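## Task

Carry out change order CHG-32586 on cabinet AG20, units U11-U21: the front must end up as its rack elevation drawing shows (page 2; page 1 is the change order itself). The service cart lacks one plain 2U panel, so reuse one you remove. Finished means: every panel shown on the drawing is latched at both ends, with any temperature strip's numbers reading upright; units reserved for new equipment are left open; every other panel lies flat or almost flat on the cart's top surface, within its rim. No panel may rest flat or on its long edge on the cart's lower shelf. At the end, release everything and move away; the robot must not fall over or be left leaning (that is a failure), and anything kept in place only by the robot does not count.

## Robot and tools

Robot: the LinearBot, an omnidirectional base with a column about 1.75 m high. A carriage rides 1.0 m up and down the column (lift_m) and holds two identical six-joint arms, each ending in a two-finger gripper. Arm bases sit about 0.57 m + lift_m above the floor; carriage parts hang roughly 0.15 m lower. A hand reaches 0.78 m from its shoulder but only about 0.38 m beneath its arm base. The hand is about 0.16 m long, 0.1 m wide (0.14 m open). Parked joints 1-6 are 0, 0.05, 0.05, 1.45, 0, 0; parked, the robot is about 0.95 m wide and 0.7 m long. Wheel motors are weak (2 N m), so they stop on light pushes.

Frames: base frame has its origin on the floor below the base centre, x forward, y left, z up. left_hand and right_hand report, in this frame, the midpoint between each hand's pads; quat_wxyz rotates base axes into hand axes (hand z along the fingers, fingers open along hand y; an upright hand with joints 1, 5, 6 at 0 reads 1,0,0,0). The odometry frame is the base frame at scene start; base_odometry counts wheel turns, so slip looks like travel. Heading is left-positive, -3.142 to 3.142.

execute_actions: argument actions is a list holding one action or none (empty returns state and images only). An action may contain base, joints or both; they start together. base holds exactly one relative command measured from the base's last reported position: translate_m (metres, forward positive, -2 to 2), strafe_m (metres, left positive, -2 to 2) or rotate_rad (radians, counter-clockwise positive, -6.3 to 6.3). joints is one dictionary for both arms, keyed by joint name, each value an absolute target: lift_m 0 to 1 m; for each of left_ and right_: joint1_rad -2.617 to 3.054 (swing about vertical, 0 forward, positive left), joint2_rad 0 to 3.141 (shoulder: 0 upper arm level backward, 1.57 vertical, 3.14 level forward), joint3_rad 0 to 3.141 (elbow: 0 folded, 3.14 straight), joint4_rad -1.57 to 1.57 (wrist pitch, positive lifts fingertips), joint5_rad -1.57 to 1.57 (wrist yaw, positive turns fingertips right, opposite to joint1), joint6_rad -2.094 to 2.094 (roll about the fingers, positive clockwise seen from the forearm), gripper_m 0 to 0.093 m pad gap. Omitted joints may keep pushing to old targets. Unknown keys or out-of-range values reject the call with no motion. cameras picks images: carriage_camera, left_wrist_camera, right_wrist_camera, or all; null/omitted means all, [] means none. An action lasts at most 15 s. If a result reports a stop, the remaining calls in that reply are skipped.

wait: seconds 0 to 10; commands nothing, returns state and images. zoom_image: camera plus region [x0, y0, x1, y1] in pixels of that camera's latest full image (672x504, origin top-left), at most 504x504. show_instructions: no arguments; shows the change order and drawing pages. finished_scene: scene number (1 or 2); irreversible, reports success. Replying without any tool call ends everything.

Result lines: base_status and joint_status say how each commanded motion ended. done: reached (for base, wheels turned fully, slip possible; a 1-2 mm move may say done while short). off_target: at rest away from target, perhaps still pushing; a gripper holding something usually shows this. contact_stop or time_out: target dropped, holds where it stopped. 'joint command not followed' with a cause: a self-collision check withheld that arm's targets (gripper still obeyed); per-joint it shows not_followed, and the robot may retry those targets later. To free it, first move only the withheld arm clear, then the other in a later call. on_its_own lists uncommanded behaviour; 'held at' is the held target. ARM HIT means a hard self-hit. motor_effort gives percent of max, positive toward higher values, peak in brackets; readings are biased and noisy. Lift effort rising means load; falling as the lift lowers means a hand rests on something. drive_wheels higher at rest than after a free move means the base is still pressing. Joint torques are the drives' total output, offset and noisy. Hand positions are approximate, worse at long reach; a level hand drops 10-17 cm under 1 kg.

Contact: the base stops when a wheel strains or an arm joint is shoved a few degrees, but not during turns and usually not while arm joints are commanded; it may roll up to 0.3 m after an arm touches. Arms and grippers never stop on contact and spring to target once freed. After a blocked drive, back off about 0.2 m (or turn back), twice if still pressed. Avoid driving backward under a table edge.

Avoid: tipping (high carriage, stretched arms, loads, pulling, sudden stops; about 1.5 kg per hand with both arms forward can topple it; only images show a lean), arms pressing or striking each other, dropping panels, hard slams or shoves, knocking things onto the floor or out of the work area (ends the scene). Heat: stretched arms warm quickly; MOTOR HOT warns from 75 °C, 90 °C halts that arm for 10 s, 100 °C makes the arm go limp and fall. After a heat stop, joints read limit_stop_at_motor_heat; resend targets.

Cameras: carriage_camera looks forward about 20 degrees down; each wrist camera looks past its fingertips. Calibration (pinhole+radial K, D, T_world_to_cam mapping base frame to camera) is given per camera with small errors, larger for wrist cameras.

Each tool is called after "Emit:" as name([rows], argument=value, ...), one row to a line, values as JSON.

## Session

Emit:
show_instructions()

Emit:
execute_actions(actions=[])

Reference images for this scene: change order, rack elevation.

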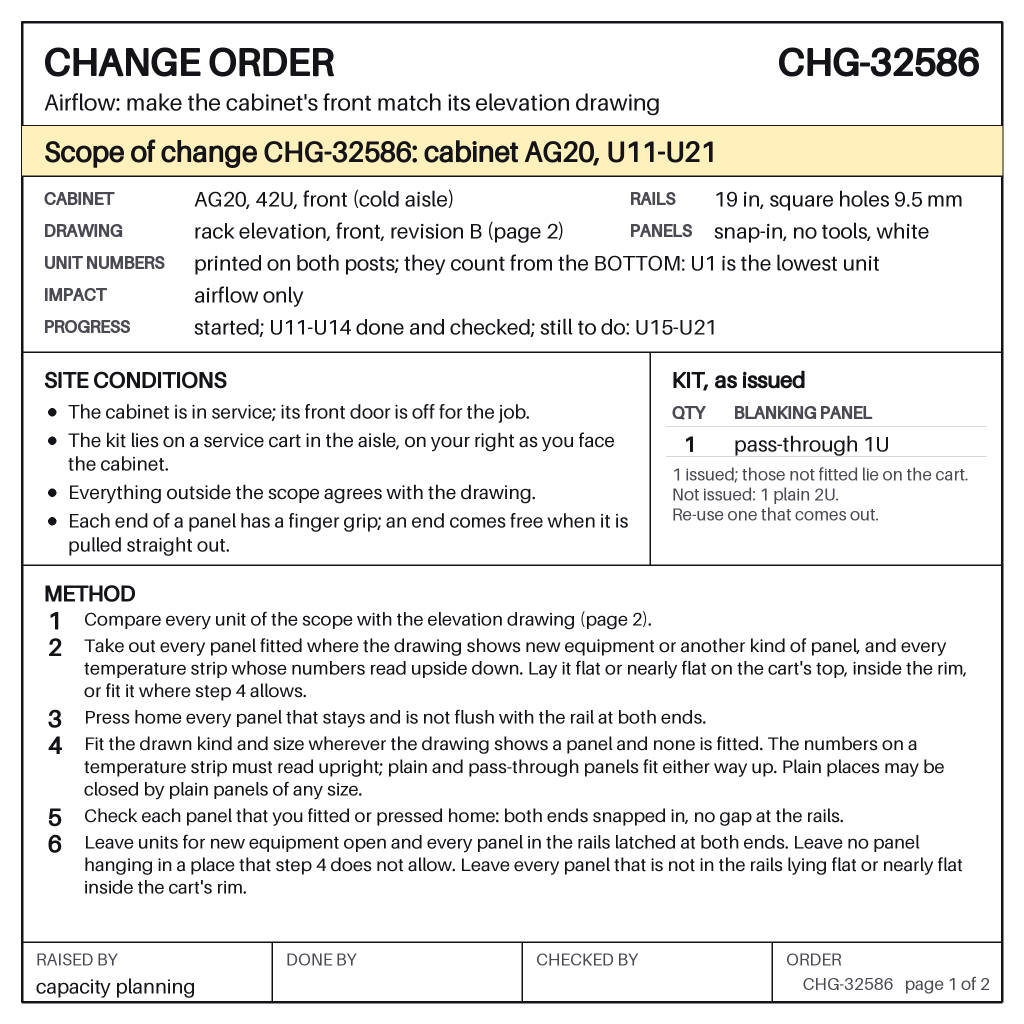

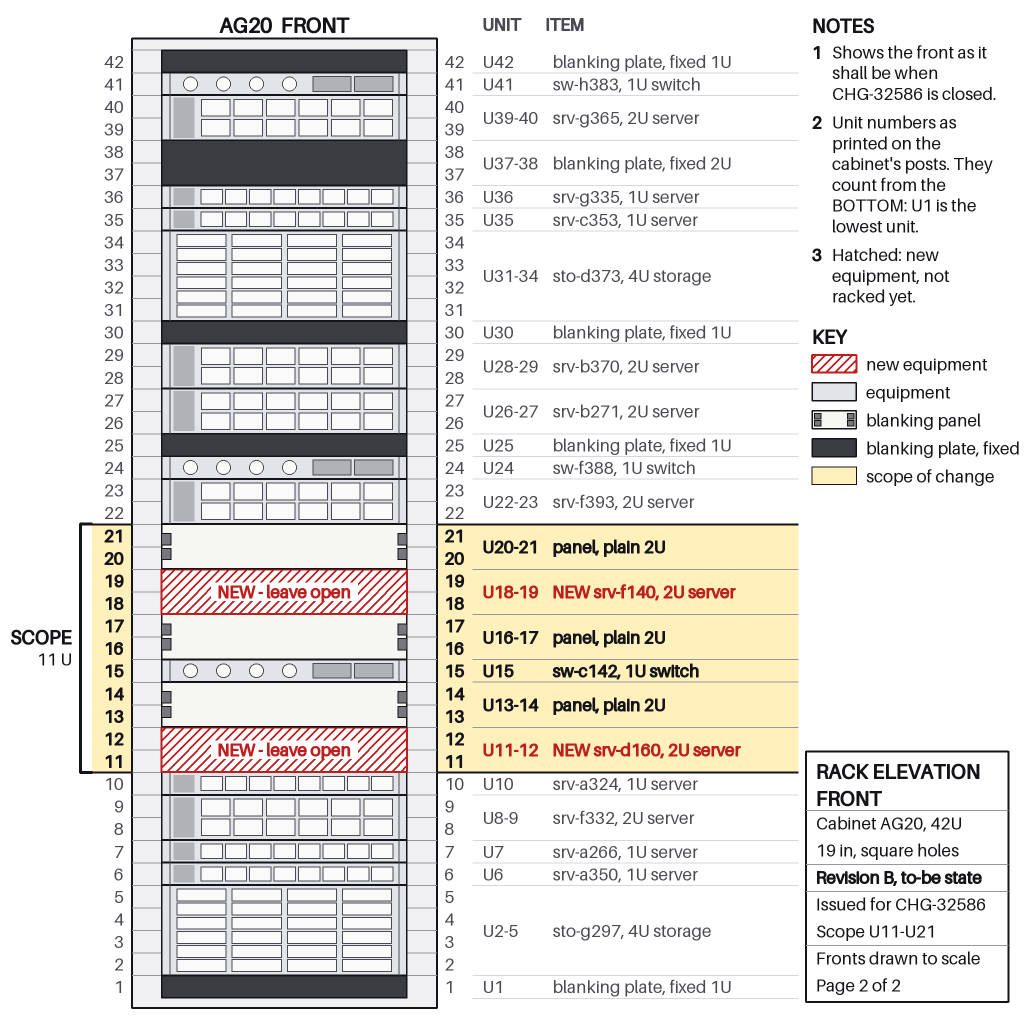

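Scene clock: 0.00 s.
Joint torques (N m, as the arm reports them, + toward a larger angle): no reading
base_odometry: x=+0.000 y=+0.000 heading=+0.000 (m, m, rad; odometry frame)
base_status: not commanded
joint_positions: lift_m=+0.303 left_joint1_rad=+0.033 left_joint2_rad=+0.060 left_joint3_rad=+0.056 left_joint4_rad=+1.473 left_joint5_rad=+0.017 left_joint6_rad=-0.060 left_gripper_m=+0.094 right_joint1_rad=-0.014 right_joint2_rad=+0.058 right_joint3_rad=+0.026 right_joint4_rad=+1.407 right_joint5_rad=-0.020 right_joint6_rad=-0.057 right_gripper_m=+0.095
joint_status: not commanded
motor_effort: lift_m=+13 drive_wheels=-6 (%)
left_hand: x=+0.3065 y=+0.3109 z=+1.3345 quat_wxyz=(+0.999, +0.006, +0.051, -0.014) (m; base frame)
right_hand: x=+0.3305 y=-0.3102 z=+1.3239 quat_wxyz=(+0.995, -0.012, +0.097, -0.034) (m; base frame)
pictures: carriage_camera, left_wrist_camera, right_wrist_camera
camera_calibration (this result's frames):
carriage_camera: T_world_to_cam=[[-0.00697402, -0.999829, -0.0171229, 0.0218497], [-0.287929, 0.018406, -0.957475, 1.3082], [0.957626, -0.00174726, -0.288008, 0.206136], [0, 0, 0, 1]] pos_world=[0.179421, -0.00187265, 1.31232]
left_wrist_camera: T_world_to_cam=[[-0.0678477, -0.997225, -0.0306342, 0.364768], [0.771438, -0.0329653, -0.63545, 0.639311], [0.632677, -0.0667462, 0.771534, -1.08409], [0, 0, 0, 1]] pos_world=[0.21744, 0.312472, 1.25384]
right_wrist_camera: T_world_to_cam=[[-0.0395525, -0.998811, 0.0285117, -0.334875], [0.66404, -0.0475959, -0.74618, 0.7585], [0.74665, -0.0105804, 0.665133, -1.007], [0, 0, 0, 1]] pos_world=[0.234956, -0.309029, 1.24531]
Images, in order (width x height): carriage_camera 672x504, left_wrist_camera 672x504, right_wrist_camera 672x504.

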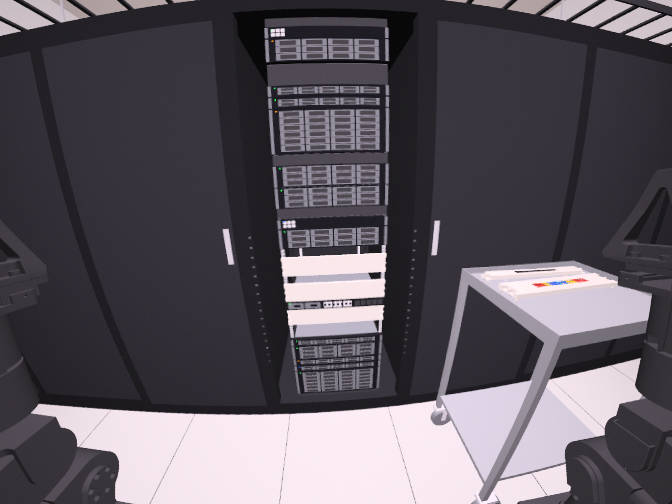

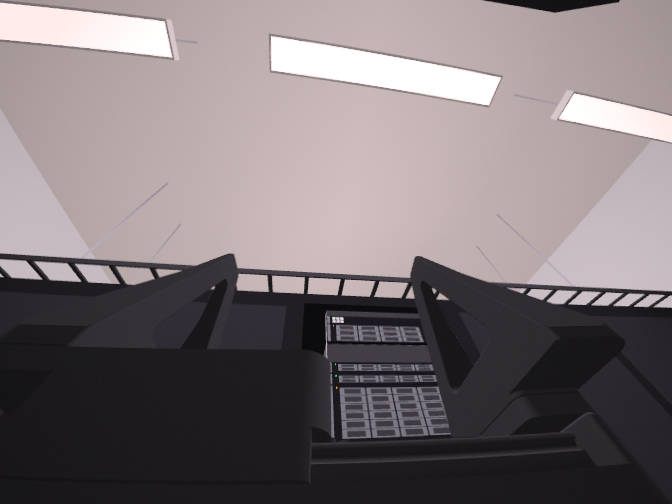

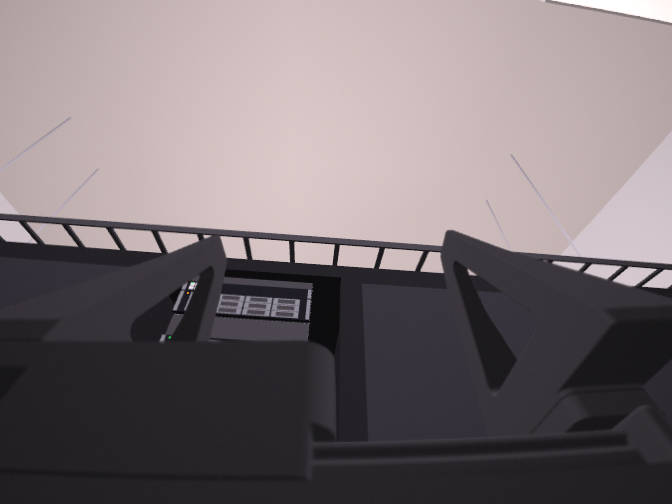

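Emit:
execute_actions([
  {"base":{"translate_m":0.33},"joints":{"lift_m":0.016,"left_joint1_rad":-0.294,"left_joint2_rad":1.3,"left_joint3_rad":0.82,"left_joint4_rad":0.53,"left_joint5_rad":-0.335,"left_joint6_rad":1.57,"left_gripper_m":0.018,"right_joint1_rad":0.3,"right_joint2_rad":1.31,"right_joint3_rad":0.82,"right_joint4_rad":0.505,"right_joint5_rad":0.313,"right_joint6_rad":-1.578,"right_gripper_m":0.018}},
])

Emit:
zoom_image(camera="carriage_camera", region=[230, 160, 440, 320])

Scene clock: 6.80 s.
Joint torques (N m, as the arm reports them, + toward a larger angle): left_arm=[-0.57 -5.07  8.73  2.02 -0.14  0.01] | right_arm=[ 0.82 -6.13  8.64  1.97  0.18  0.09]
base_odometry: x=+0.330 y=+0.001 heading=+0.001 (m, m, rad; odometry frame)
base_status: done
joint_positions: lift_m=+0.016 left_joint1_rad=-0.286 left_joint2_rad=+1.305 left_joint3_rad=+0.791 left_joint4_rad=+0.511 left_joint5_rad=-0.324 left_joint6_rad=+1.565 left_gripper_m=+0.018 right_joint1_rad=+0.290 right_joint2_rad=+1.309 right_joint3_rad=+0.803 right_joint4_rad=+0.505 right_joint5_rad=+0.303 right_joint6_rad=-1.573 right_gripper_m=+0.018
joint_status: all done
motor_effort: lift_m=+13(11) drive_wheels=-9(47) (%)
left_hand: x=+0.7082 y=+0.2438 z=+0.9146 quat_wxyz=(+0.491, +0.490, +0.511, +0.507) (m; base frame)
right_hand: x=+0.7095 y=-0.2385 z=+0.9175 quat_wxyz=(+0.496, -0.497, +0.503, -0.504) (m; base frame)
pictures: carriage_camera, left_wrist_camera, right_wrist_camera
camera_calibration (this result's frames):
carriage_camera: T_world_to_cam=[[-0.00697402, -0.999829, -0.0171229, 0.0169461], [-0.287929, 0.018406, -0.957475, 1.03401], [0.957626, -0.00174726, -0.288008, 0.123658], [0, 0, 0, 1]] pos_world=[0.179421, -0.00187265, 1.02594]
left_wrist_camera: T_world_to_cam=[[-0.0250001, -0.0428103, -0.99877, 0.934671], [-0.58381, 0.81164, -0.0201761, 0.251531], [0.811506, 0.582587, -0.0452841, -0.556586], [0, 0, 0, 1]] pos_world=[0.621886, 0.160121, 0.913393]
right_wrist_camera: T_world_to_cam=[[0.0033789, -0.0241156, 0.999703, -0.925746], [-0.61507, -0.788291, -0.0169369, 0.26881], [0.788466, -0.61483, -0.0174963, -0.5663], [0, 0, 0, 1]] pos_world=[0.614973, -0.158603, 0.920116]
Images, in order (width x height): carriage_camera 672x504, left_wrist_camera 672x504, right_wrist_camera 672x504.

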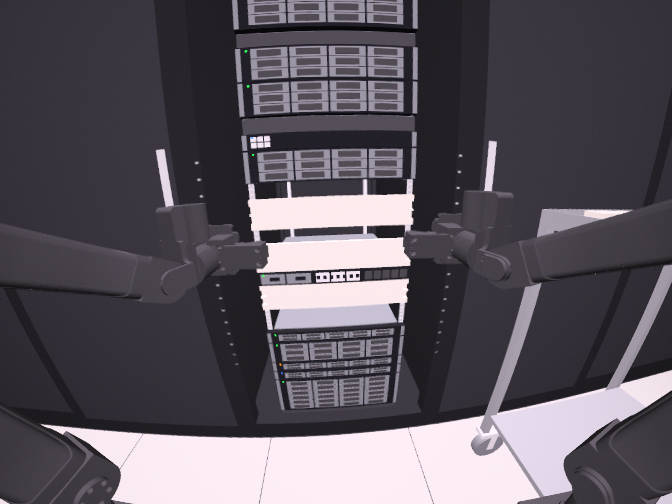

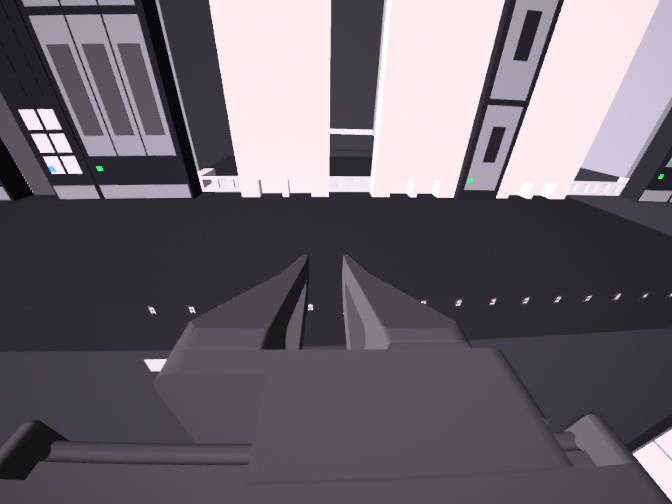

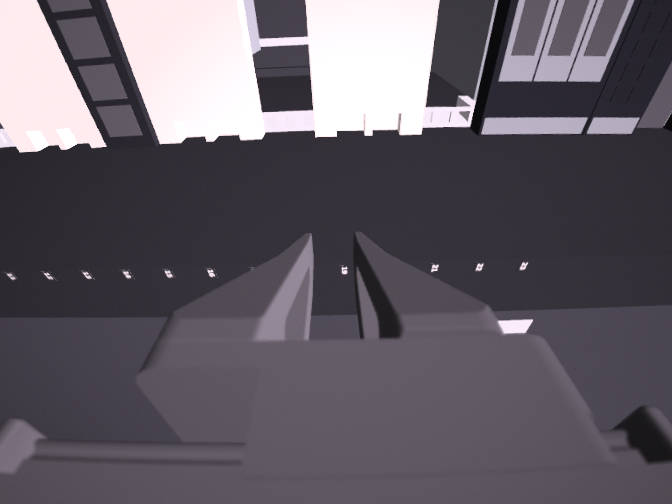

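Region (230, 160, 440, 320) of carriage_camera's 672x504 image, scaled by 2.400, with more detail than that image has; it fills the top 384 rows of this view, and the rest is white.

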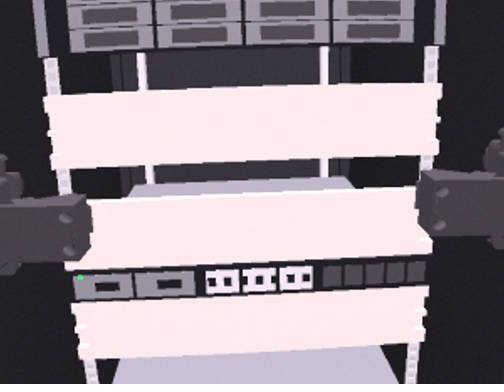

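Emit:
execute_actions([
  {"base":{"rotate_rad":0.045},"joints":{"lift_m":0.04,"left_joint3_rad":0.845}},
], cameras=[])

Emit:
execute_actions([
  {"base":{"strafe_m":-0.028}},
], cameras=[])

Emit:
execute_actions([
  {"base":{"translate_m":0.11}},
])

Scene clock: 14.20 s.
Joint torques (N m, as the arm reports them, + toward a larger angle): left_arm=[-0.48 -5.15  7.88  1.87 -0.11 -0.01] | right_arm=[ 0.61 -5.98  8.02  1.83  0.17  0.06]
base_odometry: x=+0.330 y=+0.000 heading=+0.045 (m, m, rad; odometry frame)
base_status: done
joint_positions: lift_m=+0.040 left_joint1_rad=-0.288 left_joint2_rad=+1.305 left_joint3_rad=+0.829 left_joint4_rad=+0.526 left_joint5_rad=-0.326 left_joint6_rad=+1.565 left_gripper_m=+0.018 right_joint1_rad=+0.291 right_joint2_rad=+1.309 right_joint3_rad=+0.812 right_joint4_rad=+0.513 right_joint5_rad=+0.306 right_joint6_rad=-1.573 right_gripper_m=+0.018
joint_status: all done
motor_effort: lift_m=+17(21) drive_wheels=-6(25) (%)
left_hand: x=+0.7101 y=+0.2427 z=+0.9594 quat_wxyz=(+0.507, +0.473, +0.503, +0.516) (m; base frame)
right_hand: x=+0.7098 y=-0.2380 z=+0.9469 quat_wxyz=(+0.501, -0.492, +0.500, -0.507) (m; base frame)
pictures: none
No camera images: the call's "cameras" was empty. Leave "cameras" out to get every camera's image.

Scene clock: 15.23 s.
Joint torques (N m, as the arm reports them, + toward a larger angle): left_arm=[-0.48 -5.03  7.88  1.85 -0.12  0.01] | right_arm=[ 0.64 -6.31  7.94  1.89  0.19  0.05]
base_odometry: x=+0.332 y=-0.027 heading=+0.046 (m, m, rad; odometry frame)
base_status: done
joint_positions: lift_m=+0.040 left_joint1_rad=-0.288 left_joint2_rad=+1.305 left_joint3_rad=+0.829 left_joint4_rad=+0.525 left_joint5_rad=-0.327 left_joint6_rad=+1.565 left_gripper_m=+0.018 right_joint1_rad=+0.291 right_joint2_rad=+1.309 right_joint3_rad=+0.812 right_joint4_rad=+0.512 right_joint5_rad=+0.307 right_joint6_rad=-1.573 right_gripper_m=+0.018
joint_status: not commanded
motor_effort: lift_m=+17(16) drive_wheels=+7(18) (%)
left_hand: x=+0.7101 y=+0.2428 z=+0.9593 quat_wxyz=(+0.507, +0.473, +0.503, +0.516) (m; base frame)
right_hand: x=+0.7098 y=-0.2380 z=+0.9467 quat_wxyz=(+0.500, -0.492, +0.501, -0.507) (m; base frame)
pictures: none
No camera images: the call's "cameras" was empty. Leave "cameras" out to get every camera's image.

Scene clock: 16.93 s.
Joint torques (N m, as the arm reports them, + toward a larger angle): left_arm=[-0.52 -5.14  7.84  1.87 -0.09 -0.01] | right_arm=[ 0.74 -6.22  8.12  1.86  0.18  0.07]
base_odometry: x=+0.442 y=-0.023 heading=+0.045 (m, m, rad; odometry frame)
base_status: done
joint_positions: lift_m=+0.040 left_joint1_rad=-0.288 left_joint2_rad=+1.305 left_joint3_rad=+0.829 left_joint4_rad=+0.524 left_joint5_rad=-0.327 left_joint6_rad=+1.565 left_gripper_m=+0.018 right_joint1_rad=+0.291 right_joint2_rad=+1.309 right_joint3_rad=+0.812 right_joint4_rad=+0.512 right_joint5_rad=+0.307 right_joint6_rad=-1.573 right_gripper_m=+0.018
joint_status: not commanded
motor_effort: lift_m=+17(17) drive_wheels=-6(37) (%)
left_hand: x=+0.7101 y=+0.2428 z=+0.9591 quat_wxyz=(+0.507, +0.474, +0.503, +0.516) (m; base frame)
right_hand: x=+0.7098 y=-0.2380 z=+0.9467 quat_wxyz=(+0.500, -0.492, +0.501, -0.507) (m; base frame)
pictures: carriage_camera, left_wrist_camera, right_wrist_camera
camera_calibration (this result's frames):
carriage_camera: T_world_to_cam=[[-0.00697402, -0.999829, -0.0171229, 0.0173459], [-0.287929, 0.018406, -0.957475, 1.05636], [0.957626, -0.00174726, -0.288008, 0.130382], [0, 0, 0, 1]] pos_world=[0.179421, -0.00187265, 1.04929]
left_wrist_camera: T_world_to_cam=[[0.0232306, -0.0567443, -0.998118, 0.947618], [-0.582509, 0.810633, -0.0596431, 0.291495], [0.812492, 0.582798, -0.0142226, -0.586093], [0, 0, 0, 1]] pos_world=[0.623981, 0.15905, 0.954885]
right_wrist_camera: T_world_to_cam=[[-0.0119899, -0.0287195, 0.999516, -0.944941], [-0.615611, -0.787478, -0.0300117, 0.282824], [0.787959, -0.615673, -0.00823822, -0.574395], [0, 0, 0, 1]] pos_world=[0.61538, -0.15806, 0.948239]
Images, in order (width x height): carriage_camera 672x504, left_wrist_camera 672x504, right_wrist_camera 672x504.

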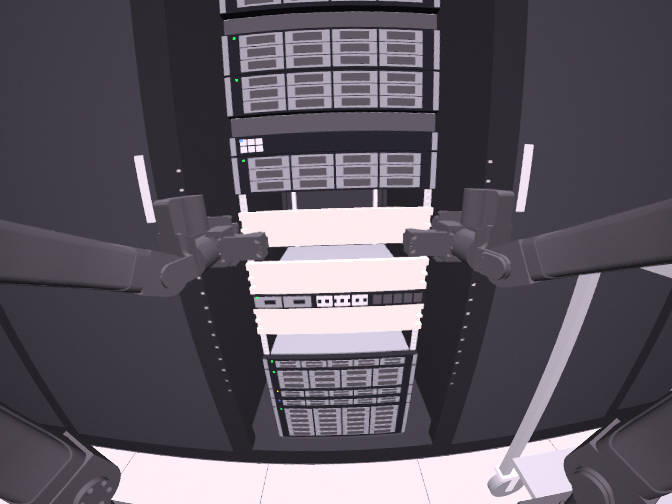

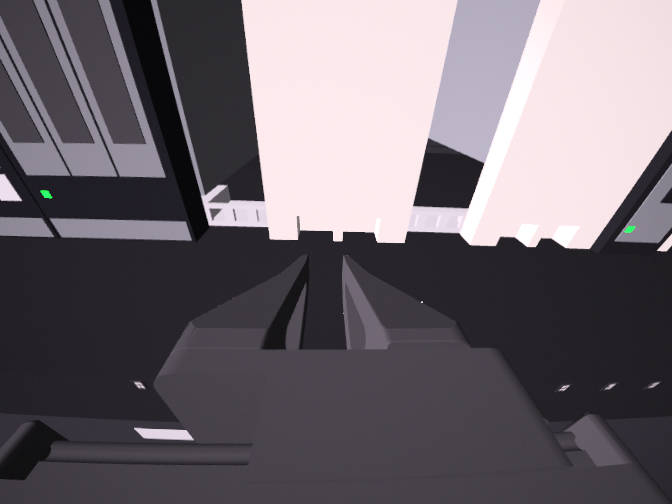

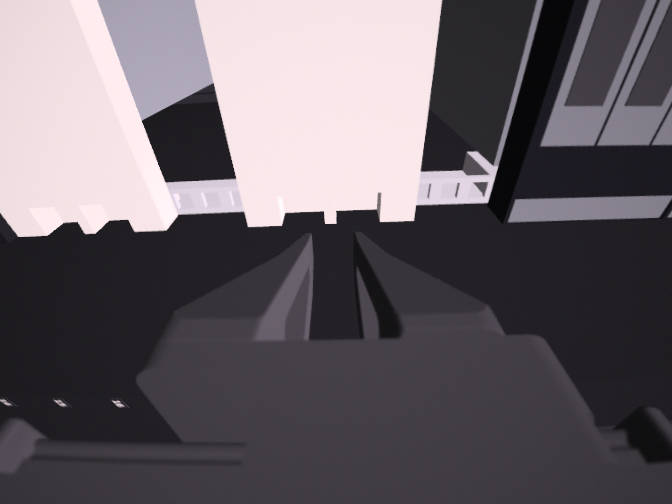

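Emit:
execute_actions([
  {"base":{"translate_m":0.024},"joints":{"left_joint4_rad":0.5,"right_joint4_rad":0.497}},
], cameras=["left_wrist_camera","right_wrist_camera"])

Scene clock: 20.53 s.
Joint torques (N m, as the arm reports them, + toward a larger angle): left_arm=[-0.59 -5.11  7.98  1.85 -0.12 -0.01] | right_arm=[ 0.81 -6.15  7.96  1.86  0.18  0.05]
base_odometry: x=+0.466 y=-0.022 heading=+0.045 (m, m, rad; odometry frame)
base_status: done
joint_positions: lift_m=+0.040 left_joint1_rad=-0.288 left_joint2_rad=+1.305 left_joint3_rad=+0.829 left_joint4_rad=+0.497 left_joint5_rad=-0.327 left_joint6_rad=+1.565 left_gripper_m=+0.018 right_joint1_rad=+0.291 right_joint2_rad=+1.309 right_joint3_rad=+0.812 right_joint4_rad=+0.508 right_joint5_rad=+0.307 right_joint6_rad=-1.573 right_gripper_m=+0.018
joint_status: all done
motor_effort: lift_m=+16(17) drive_wheels=-3(42) (%)
left_hand: x=+0.7103 y=+0.2427 z=+0.9527 quat_wxyz=(+0.498, +0.482, +0.508, +0.511) (m; base frame)
right_hand: x=+0.7098 y=-0.2380 z=+0.9456 quat_wxyz=(+0.499, -0.493, +0.501, -0.506) (m; base frame)
pictures: left_wrist_camera, right_wrist_camera
camera_calibration (this result's frames):
left_wrist_camera: T_world_to_cam=[[-0.002697, -0.0490522, -0.998793, 0.958403], [-0.58378, 0.81101, -0.0382536, 0.271719], [0.811908, 0.582972, -0.030823, -0.57013], [0, 0, 0, 1]] pos_world=[0.624102, 0.159014, 0.950067]
right_wrist_camera: T_world_to_cam=[[-0.00760725, -0.0274046, 0.999595, -0.946726], [-0.615735, -0.787515, -0.0262763, 0.279349], [0.787917, -0.615685, -0.0108832, -0.571885], [0, 0, 0, 1]] pos_world=[0.615401, -0.158054, 0.947459]
Images, in order (width x height): left_wrist_camera 672x504, right_wrist_camera 672x504.

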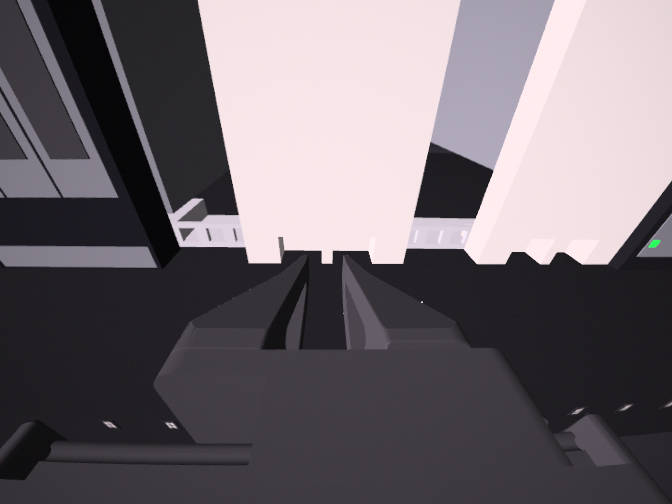

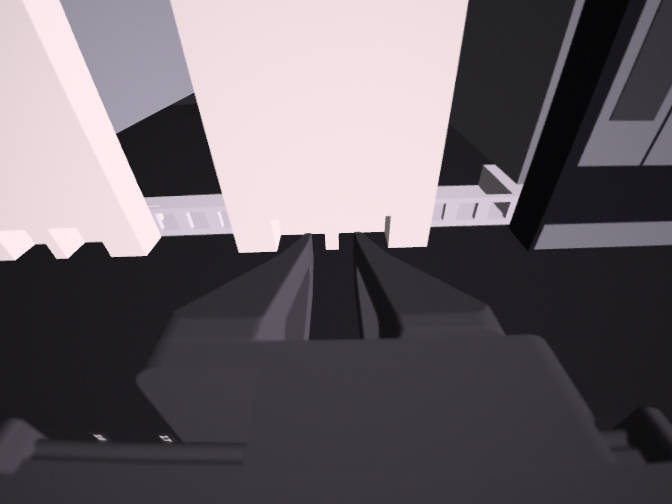

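Emit:
execute_actions([
  {"base":{"translate_m":0.019}},
], cameras=["left_wrist_camera","right_wrist_camera"])

Scene clock: 23.17 s.
Joint torques (N m, as the arm reports them, + toward a larger angle): left_arm=[-0.55 -5.14  7.9   1.86 -0.1   0.  ] | right_arm=[ 0.68 -6.04  8.05  1.88  0.06  0.06]
base_odometry: x=+0.485 y=-0.021 heading=+0.044 (m, m, rad; odometry frame)
base_status: done
joint_positions: lift_m=+0.040 left_joint1_rad=-0.288 left_joint2_rad=+1.305 left_joint3_rad=+0.829 left_joint4_rad=+0.497 left_joint5_rad=-0.327 left_joint6_rad=+1.565 left_gripper_m=+0.018 right_joint1_rad=+0.291 right_joint2_rad=+1.309 right_joint3_rad=+0.812 right_joint4_rad=+0.507 right_joint5_rad=+0.317 right_joint6_rad=-1.573 right_gripper_m=+0.018
joint_status: not commanded
motor_effort: lift_m=+17(17) drive_wheels=-4(40) (%)
left_hand: x=+0.7103 y=+0.2427 z=+0.9526 quat_wxyz=(+0.498, +0.483, +0.508, +0.511) (m; base frame)
right_hand: x=+0.7098 y=-0.2398 z=+0.9453 quat_wxyz=(+0.496, -0.491, +0.504, -0.508) (m; base frame)
pictures: left_wrist_camera, right_wrist_camera
camera_calibration (this result's frames):
left_wrist_camera: T_world_to_cam=[[-0.00306228, -0.0489438, -0.998797, 0.95855], [-0.583794, 0.811014, -0.0379521, 0.271439], [0.811896, 0.582975, -0.0310567, -0.569904], [0, 0, 0, 1]] pos_world=[0.624103, 0.159014, 0.949999]
right_wrist_camera: T_world_to_cam=[[-0.00676239, -0.0271013, 0.99961, -0.947038], [-0.623842, -0.781138, -0.0253984, 0.284382], [0.781521, -0.62377, -0.0116246, -0.56965], [0, 0, 0, 1]] pos_world=[0.616198, -0.158855, 0.947269]
Images, in order (width x height): left_wrist_camera 672x504, right_wrist_camera 672x504.

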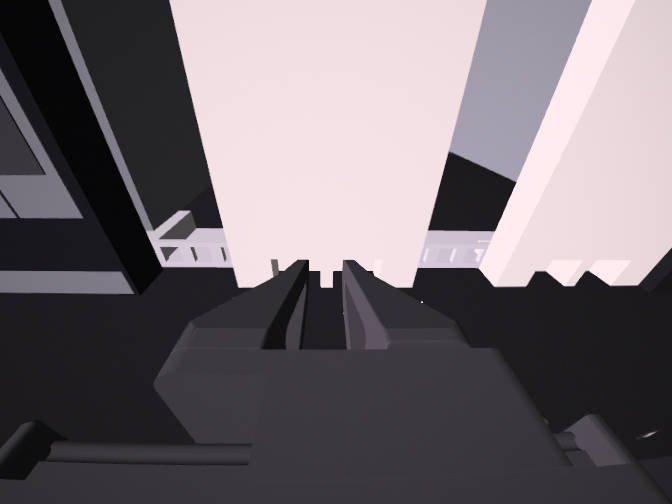

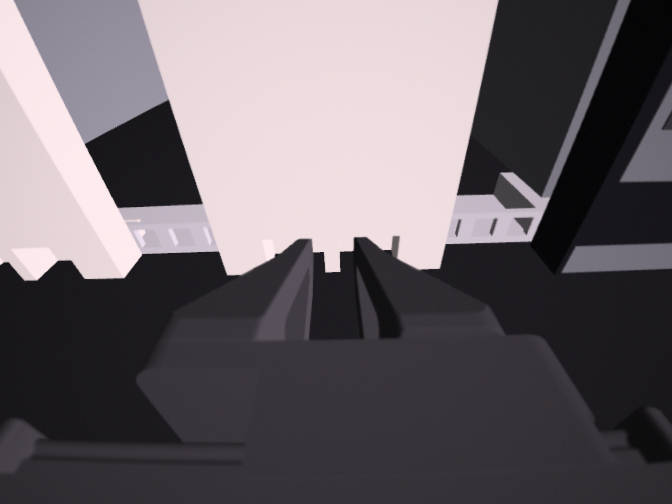

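Emit:
execute_actions([
  {"joints":{"left_gripper_m":0,"right_gripper_m":0}},
], cameras=[])

Emit:
execute_actions([
  {"base":{"translate_m":-0.035}},
], cameras=["left_wrist_camera","right_wrist_camera"])

Scene clock: 25.13 s.
Joint torques (N m, as the arm reports them, + toward a larger angle): left_arm=[-0.47 -5.05  7.9   1.88 -0.1   0.01] | right_arm=[ 0.66 -6.15  7.91  1.86  0.06  0.12]
base_odometry: x=+0.485 y=-0.021 heading=+0.044 (m, m, rad; odometry frame)
base_status: not commanded
joint_positions: lift_m=+0.040 left_joint1_rad=-0.288 left_joint2_rad=+1.305 left_joint3_rad=+0.829 left_joint4_rad=+0.496 left_joint5_rad=-0.327 left_joint6_rad=+1.565 left_gripper_m=+0.005 right_joint1_rad=+0.291 right_joint2_rad=+1.309 right_joint3_rad=+0.812 right_joint4_rad=+0.506 right_joint5_rad=+0.317 right_joint6_rad=-1.577 right_gripper_m=+0.005
joint_status: left_gripper_m off_target (ended at +0.005, target +0.000); right_gripper_m off_target (ended at +0.005, target +0.000)
motor_effort: lift_m=+17(18) drive_wheels=-4(4) (%)
left_hand: x=+0.7103 y=+0.2427 z=+0.9524 quat_wxyz=(+0.498, +0.483, +0.508, +0.511) (m; base frame)
right_hand: x=+0.7098 y=-0.2398 z=+0.9451 quat_wxyz=(+0.495, -0.492, +0.503, -0.509) (m; base frame)
pictures: none
No camera images: the call's "cameras" was empty. Leave "cameras" out to get every camera's image.

Scene clock: 26.27 s.
Joint torques (N m, as the arm reports them, + toward a larger angle): left_arm=[-0.53 -5.32  7.93  1.95 -0.07  0.  ] | right_arm=[ 0.65 -6.33  7.98  2.04  0.04  0.14]
base_odometry: x=+0.450 y=-0.023 heading=+0.044 (m, m, rad; odometry frame)
base_status: done
joint_positions: lift_m=+0.040 left_joint1_rad=-0.288 left_joint2_rad=+1.308 left_joint3_rad=+0.829 left_joint4_rad=+0.487 left_joint5_rad=-0.330 left_joint6_rad=+1.565 left_gripper_m=+0.005 right_joint1_rad=+0.291 right_joint2_rad=+1.311 right_joint3_rad=+0.812 right_joint4_rad=+0.491 right_joint5_rad=+0.316 right_joint6_rad=-1.578 right_gripper_m=+0.005
joint_status: not commanded
motor_effort: lift_m=+19(17) drive_wheels=+10(50) (%)
left_hand: x=+0.7108 y=+0.2430 z=+0.9493 quat_wxyz=(+0.494, +0.486, +0.510, +0.510) (m; base frame)
right_hand: x=+0.7102 y=-0.2395 z=+0.9409 quat_wxyz=(+0.490, -0.498, +0.505, -0.507) (m; base frame)
pictures: left_wrist_camera, right_wrist_camera
camera_calibration (this result's frames):
left_wrist_camera: T_world_to_cam=[[-0.0142709, -0.0456435, -0.998856, 0.96252], [-0.586335, 0.809563, -0.0286165, 0.264673], [0.809943, 0.585256, -0.0383156, -0.562877], [0, 0, 0, 1]] pos_world=[0.624821, 0.159091, 0.947426]
right_wrist_camera: T_world_to_cam=[[0.00983273, -0.0168292, 0.99981, -0.952158], [-0.62322, -0.782015, -0.0070341, 0.266878], [0.781985, -0.623032, -0.0181776, -0.563833], [0, 0, 0, 1]] pos_world=[0.616595, -0.158607, 0.943606]
Images, in order (width x height): left_wrist_camera 672x504, right_wrist_camera 672x504.

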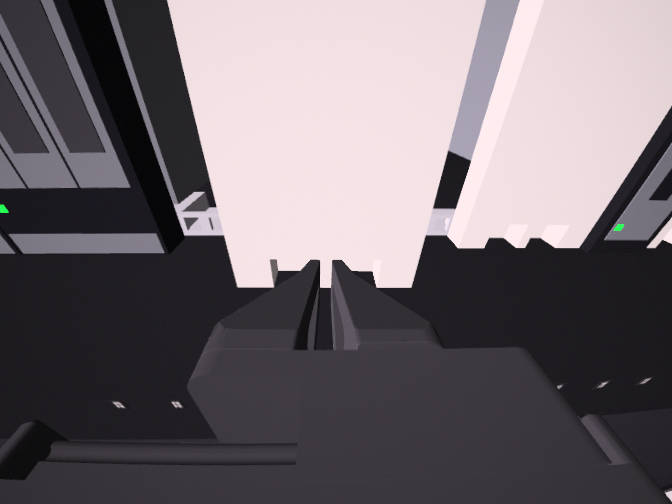

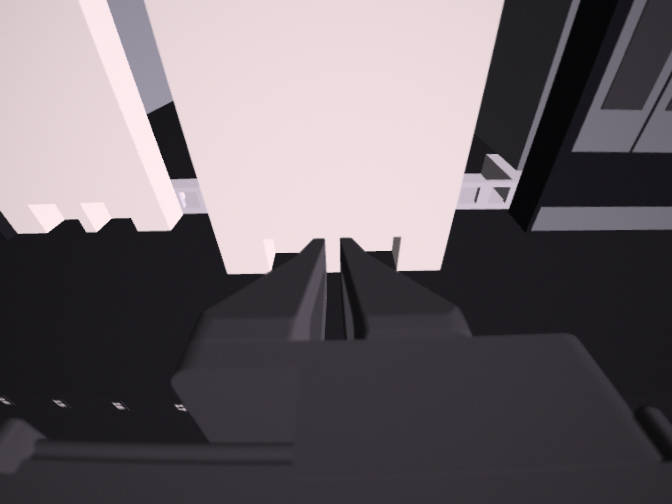

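Emit:
execute_actions([
  {"joints":{"lift_m":0.0845,"left_joint4_rad":0.51,"right_joint4_rad":0.512}},
], cameras=[])

Scene clock: 28.27 s.
Joint torques (N m, as the arm reports them, + toward a larger angle): left_arm=[-0.49 -5.32  7.91  1.96 -0.06 -0.01] | right_arm=[ 0.72 -6.35  8.09  2.09  0.07  0.13]
base_odometry: x=+0.450 y=-0.023 heading=+0.044 (m, m, rad; odometry frame)
base_status: not commanded
joint_positions: lift_m=+0.084 left_joint1_rad=-0.288 left_joint2_rad=+1.308 left_joint3_rad=+0.829 left_joint4_rad=+0.495 left_joint5_rad=-0.330 left_joint6_rad=+1.565 left_gripper_m=+0.005 right_joint1_rad=+0.291 right_joint2_rad=+1.311 right_joint3_rad=+0.812 right_joint4_rad=+0.502 right_joint5_rad=+0.316 right_joint6_rad=-1.578 right_gripper_m=+0.005
joint_status: all done
motor_effort: lift_m=+17(22) drive_wheels=+8(10) (%)
left_hand: x=+0.7108 y=+0.2432 z=+0.9957 quat_wxyz=(+0.496, +0.483, +0.509, +0.512) (m; base frame)
right_hand: x=+0.7102 y=-0.2395 z=+0.9878 quat_wxyz=(+0.493, -0.495, +0.504, -0.508) (m; base frame)
pictures: none
No camera images: the call's "cameras" was empty. Leave "cameras" out to get every camera's image.

Emit:
execute_actions([
  {"base":{"translate_m":0.025},"joints":{"right_joint4_rad":0.519}},
], cameras=["left_wrist_camera","right_wrist_camera"])

Scene clock: 30.20 s.
Joint torques (N m, as the arm reports them, + toward a larger angle): left_arm=[-0.55 -5.29  7.93  1.94 -0.07 -0.01] | right_arm=[ 0.48 -6.05  8.03  2.09  0.01  0.18]
base_odometry: x=+0.475 y=-0.022 heading=+0.044 (m, m, rad; odometry frame)
base_status: done
joint_positions: lift_m=+0.084 left_joint1_rad=-0.288 left_joint2_rad=+1.308 left_joint3_rad=+0.829 left_joint4_rad=+0.497 left_joint5_rad=-0.330 left_joint6_rad=+1.565 left_gripper_m=+0.005 right_joint1_rad=+0.295 right_joint2_rad=+1.308 right_joint3_rad=+0.812 right_joint4_rad=+0.504 right_joint5_rad=+0.321 right_joint6_rad=-1.579 right_gripper_m=+0.005
joint_status: all done
motor_effort: lift_m=+17(16) drive_wheels=-3(43) (%)
left_hand: x=+0.7108 y=+0.2431 z=+0.9961 quat_wxyz=(+0.497, +0.482, +0.509, +0.512) (m; base frame)
right_hand: x=+0.7093 y=-0.2393 z=+0.9896 quat_wxyz=(+0.494, -0.493, +0.503, -0.510) (m; base frame)
pictures: left_wrist_camera, right_wrist_camera
camera_calibration (this result's frames):
left_wrist_camera: T_world_to_cam=[[-0.00475664, -0.0484697, -0.998813, 1.00317], [-0.586334, 0.809247, -0.0364783, 0.273841], [0.810055, 0.585465, -0.0322688, -0.567255], [0, 0, 0, 1]] pos_world=[0.624842, 0.159126, 0.993666]
right_wrist_camera: T_world_to_cam=[[-0.00516858, -0.0205902, 0.999775, -0.991057], [-0.625109, -0.780299, -0.0193018, 0.280654], [0.78052, -0.625068, -0.00883808, -0.570852], [0, 0, 0, 1]] pos_world=[0.615878, -0.158233, 0.991205]
Images, in order (width x height): left_wrist_camera 672x504, right_wrist_camera 672x504.

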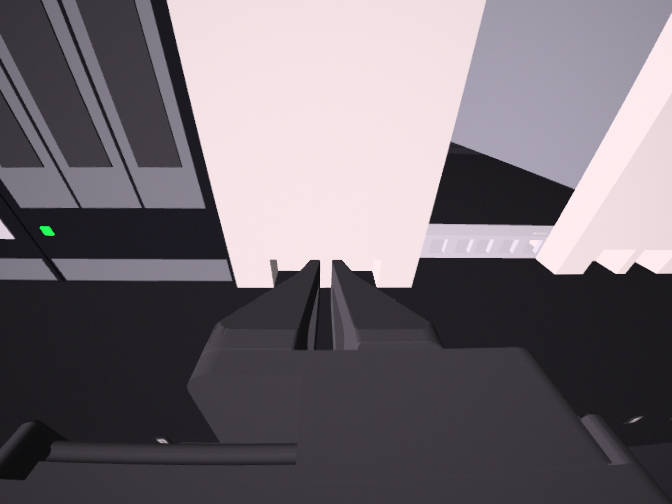

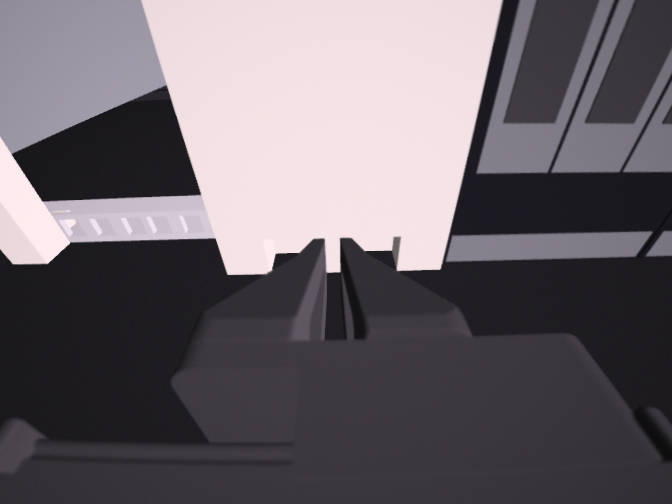

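Emit:
execute_actions([
  {"base":{"translate_m":0.015}},
], cameras=["left_wrist_camera","right_wrist_camera"])

Scene clock: 31.90 s.
Joint torques (N m, as the arm reports them, + toward a larger angle): left_arm=[ 0.02 -4.    8.    2.18  0.06  0.01] | right_arm=[ 0.15 -5.04  8.14  2.28 -0.08  0.13]
base_odometry: x=+0.489 y=-0.021 heading=+0.044 (m, m, rad; odometry frame)
base_status: done
joint_positions: lift_m=+0.084 left_joint1_rad=-0.295 left_joint2_rad=+1.293 left_joint3_rad=+0.828 left_joint4_rad=+0.472 left_joint5_rad=-0.342 left_joint6_rad=+1.565 left_gripper_m=+0.005 right_joint1_rad=+0.299 right_joint2_rad=+1.297 right_joint3_rad=+0.811 right_joint4_rad=+0.485 right_joint5_rad=+0.329 right_joint6_rad=-1.579 right_gripper_m=+0.005
joint_status: not commanded
motor_effort: lift_m=+18(17) drive_wheels=+32(44) (%)
left_hand: x=+0.7073 y=+0.2433 z=+0.9962 quat_wxyz=(+0.492, +0.484, +0.512, +0.512) (m; base frame)
right_hand: x=+0.7069 y=-0.2394 z=+0.9892 quat_wxyz=(+0.490, -0.495, +0.506, -0.509) (m; base frame)
pictures: left_wrist_camera, right_wrist_camera
camera_calibration (this result's frames):
left_wrist_camera: T_world_to_cam=[[-0.0143861, -0.0457183, -0.998851, 1.00945], [-0.591276, 0.80597, -0.028374, 0.26785], [0.806341, 0.590189, -0.0386269, -0.55672], [0, 0, 0, 1]] pos_world=[0.621801, 0.158841, 0.994385]
right_wrist_camera: T_world_to_cam=[[0.00316216, -0.0180487, 0.999832, -0.995977], [-0.627916, -0.778188, -0.0120617, 0.274388], [0.778275, -0.627772, -0.0137938, -0.563121], [0, 0, 0, 1]] pos_world=[0.613705, -0.157963, 0.991351]
Images, in order (width x height): left_wrist_camera 672x504, right_wrist_camera 672x504.

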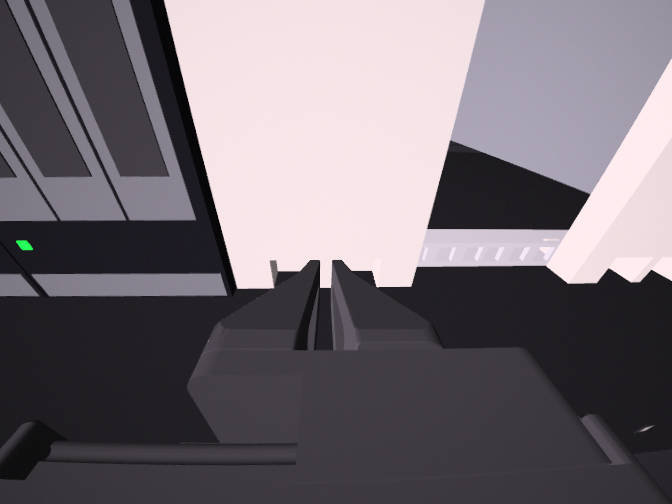

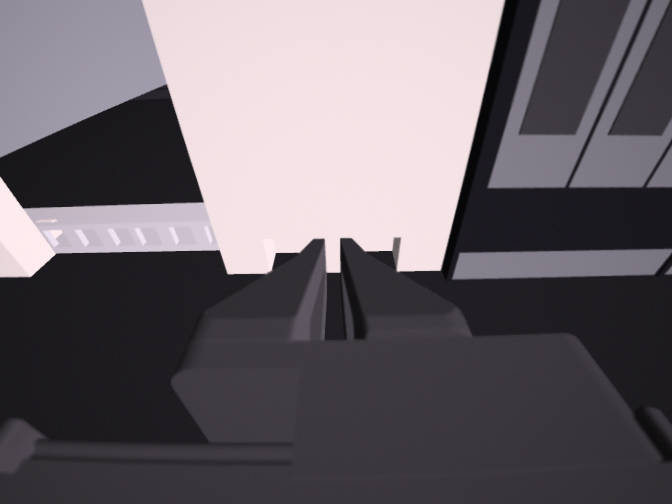

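Seated. Release and back off.

Emit:
execute_actions([
  {"base":{"translate_m":0.003},"joints":{"left_gripper_m":0.017,"right_gripper_m":0.017,"left_joint4_rad":0.485,"right_joint4_rad":0.49}},
], cameras=[])

Emit:
execute_actions([
  {"base":{"translate_m":-0.12}},
])

Scene clock: 34.73 s.
Joint torques (N m, as the arm reports them, + toward a larger angle): left_arm=[ 0.2  -3.56  7.94  2.17  0.12  0.  ] | right_arm=[ 0.25 -5.08  8.26  2.09 -0.11  0.15]
base_odometry: x=+0.492 y=-0.021 heading=+0.044 (m, m, rad; odometry frame)
base_status: done
joint_positions: lift_m=+0.084 left_joint1_rad=-0.297 left_joint2_rad=+1.287 left_joint3_rad=+0.828 left_joint4_rad=+0.450 left_joint5_rad=-0.348 left_joint6_rad=+1.565 left_gripper_m=+0.017 right_joint1_rad=+0.298 right_joint2_rad=+1.297 right_joint3_rad=+0.811 right_joint4_rad=+0.477 right_joint5_rad=+0.333 right_joint6_rad=-1.579 right_gripper_m=+0.017
joint_status: all done
motor_effort: lift_m=+17(17) drive_wheels=+22(53) (%)
left_hand: x=+0.7060 y=+0.2437 z=+0.9934 quat_wxyz=(+0.486, +0.488, +0.515, +0.510) (m; base frame)
right_hand: x=+0.7069 y=-0.2403 z=+0.9872 quat_wxyz=(+0.486, -0.496, +0.508, -0.509) (m; base frame)
pictures: none
No camera images: the call's "cameras" was empty. Leave "cameras" out to get every camera's image.

Scene clock: 36.40 s.
Joint torques (N m, as the arm reports them, + toward a larger angle): left_arm=[ 0.21 -3.66  8.03  1.98  0.1  -0.01] | right_arm=[ 0.19 -5.15  8.29  1.95 -0.02  0.14]
base_odometry: x=+0.372 y=-0.027 heading=+0.044 (m, m, rad; odometry frame)
base_status: done
joint_positions: lift_m=+0.084 left_joint1_rad=-0.297 left_joint2_rad=+1.287 left_joint3_rad=+0.828 left_joint4_rad=+0.469 left_joint5_rad=-0.346 left_joint6_rad=+1.565 left_gripper_m=+0.017 right_joint1_rad=+0.298 right_joint2_rad=+1.297 right_joint3_rad=+0.811 right_joint4_rad=+0.492 right_joint5_rad=+0.323 right_joint6_rad=-1.579 right_gripper_m=+0.017
joint_status: not commanded
motor_effort: lift_m=+16(16) drive_wheels=-6(38) (%)
left_hand: x=+0.7060 y=+0.2434 z=+0.9978 quat_wxyz=(+0.492, +0.483, +0.512, +0.512) (m; base frame)
right_hand: x=+0.7069 y=-0.2385 z=+0.9908 quat_wxyz=(+0.494, -0.494, +0.503, -0.509) (m; base frame)
pictures: carriage_camera, left_wrist_camera, right_wrist_camera
camera_calibration (this result's frames):
carriage_camera: T_world_to_cam=[[-0.00697402, -0.999829, -0.0171229, 0.0181074], [-0.287929, 0.018406, -0.957475, 1.09895], [0.957626, -0.00174726, -0.288008, 0.143191], [0, 0, 0, 1]] pos_world=[0.179421, -0.00187265, 1.09376]
left_wrist_camera: T_world_to_cam=[[-0.0121224, -0.0464465, -0.998847, 1.00954], [-0.592748, 0.80482, -0.0302304, 0.270244], [0.805296, 0.591699, -0.0372875, -0.556637], [0, 0, 0, 1]] pos_world=[0.620683, 0.158753, 0.995785]
right_wrist_camera: T_world_to_cam=[[-0.00328817, -0.0200521, 0.999794, -0.993468], [-0.623057, -0.781976, -0.0177327, 0.276404], [0.78217, -0.622986, -0.00992236, -0.568077], [0, 0, 0, 1]] pos_world=[0.613282, -0.157684, 0.992528]
Images, in order (width x height): carriage_camera 672x504, left_wrist_camera 672x504, right_wrist_camera 672x504.

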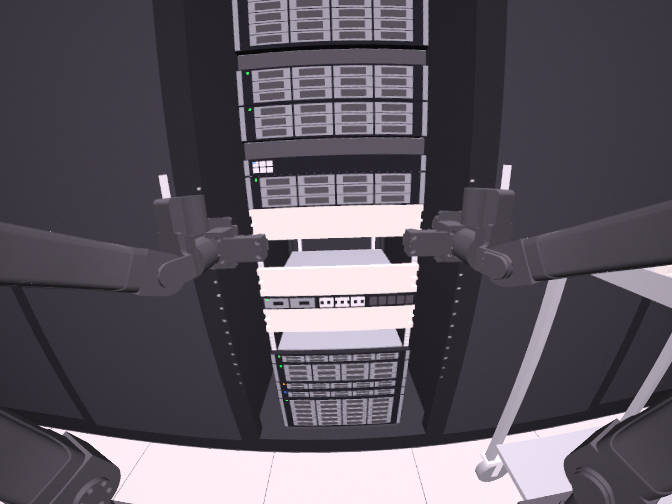

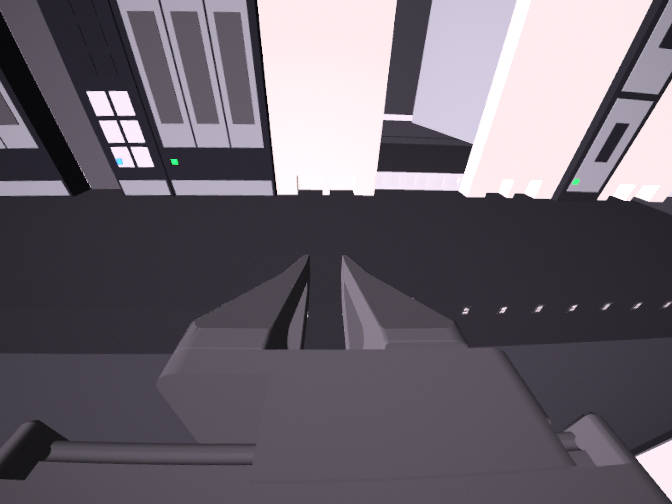

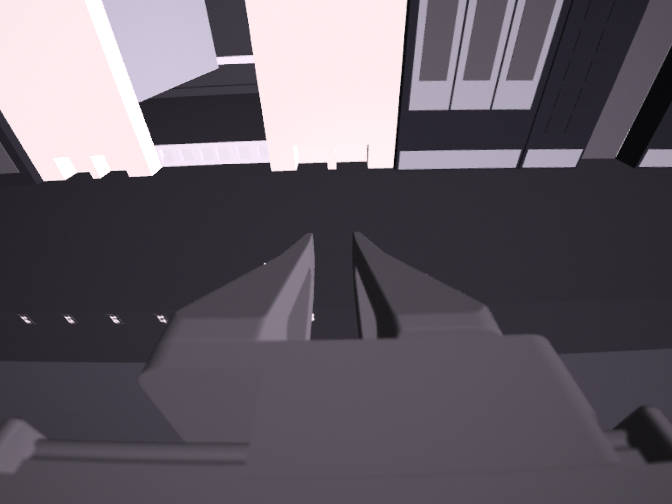

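Emit:
execute_actions([
  {"base":{"translate_m":-0.3},"joints":{"left_joint1_rad":0,"left_joint2_rad":0.05,"left_joint3_rad":0.05,"left_joint4_rad":1.45,"left_joint5_rad":0,"left_joint6_rad":0,"right_joint1_rad":0,"right_joint2_rad":0.05,"right_joint3_rad":0.05,"right_joint4_rad":1.45,"right_joint5_rad":0,"right_joint6_rad":0}},
], cameras=["carriage_camera"])

Scene clock: 42.10 s.
Joint torques (N m, as the arm reports them, + toward a larger angle): left_arm=[ 0.41  2.94  3.85 -0.25  0.11 -0.04] | right_arm=[-0.4   3.39  4.01 -0.38 -0.02  0.11]
base_odometry: x=+0.072 y=-0.040 heading=+0.044 (m, m, rad; odometry frame)
base_status: done
joint_positions: lift_m=+0.084 left_joint1_rad=-0.006 left_joint2_rad=+0.058 left_joint3_rad=+0.066 left_joint4_rad=+1.456 left_joint5_rad=-0.012 left_joint6_rad=+0.006 left_gripper_m=+0.017 right_joint1_rad=+0.008 right_joint2_rad=+0.065 right_joint3_rad=+0.070 right_joint4_rad=+1.456 right_joint5_rad=+0.011 right_joint6_rad=-0.006 right_gripper_m=+0.017
joint_status: all done
motor_effort: lift_m=+17(17) drive_wheels=-1(35) (%)
left_hand: x=+0.3068 y=+0.3148 z=+1.1184 quat_wxyz=(+0.999, -0.006, +0.053, +0.001) (m; base frame)
right_hand: x=+0.3079 y=-0.3146 z=+1.1194 quat_wxyz=(+0.998, +0.005, +0.055, +0.001) (m; base frame)
pictures: carriage_camera
camera_calibration (this result's frames):
carriage_camera: T_world_to_cam=[[-0.00697402, -0.999829, -0.0171229, 0.0181074], [-0.287929, 0.018406, -0.957475, 1.09895], [0.957626, -0.00174726, -0.288008, 0.143191], [0, 0, 0, 1]] pos_world=[0.179421, -0.00187265, 1.09376]
Images, in order (width x height): carriage_camera 672x504.

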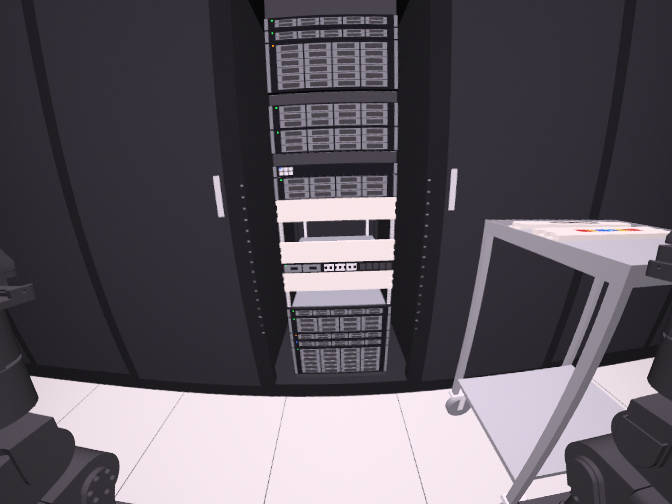

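Emit:
finished_scene(scene=2)

The scene is finished: the task was done.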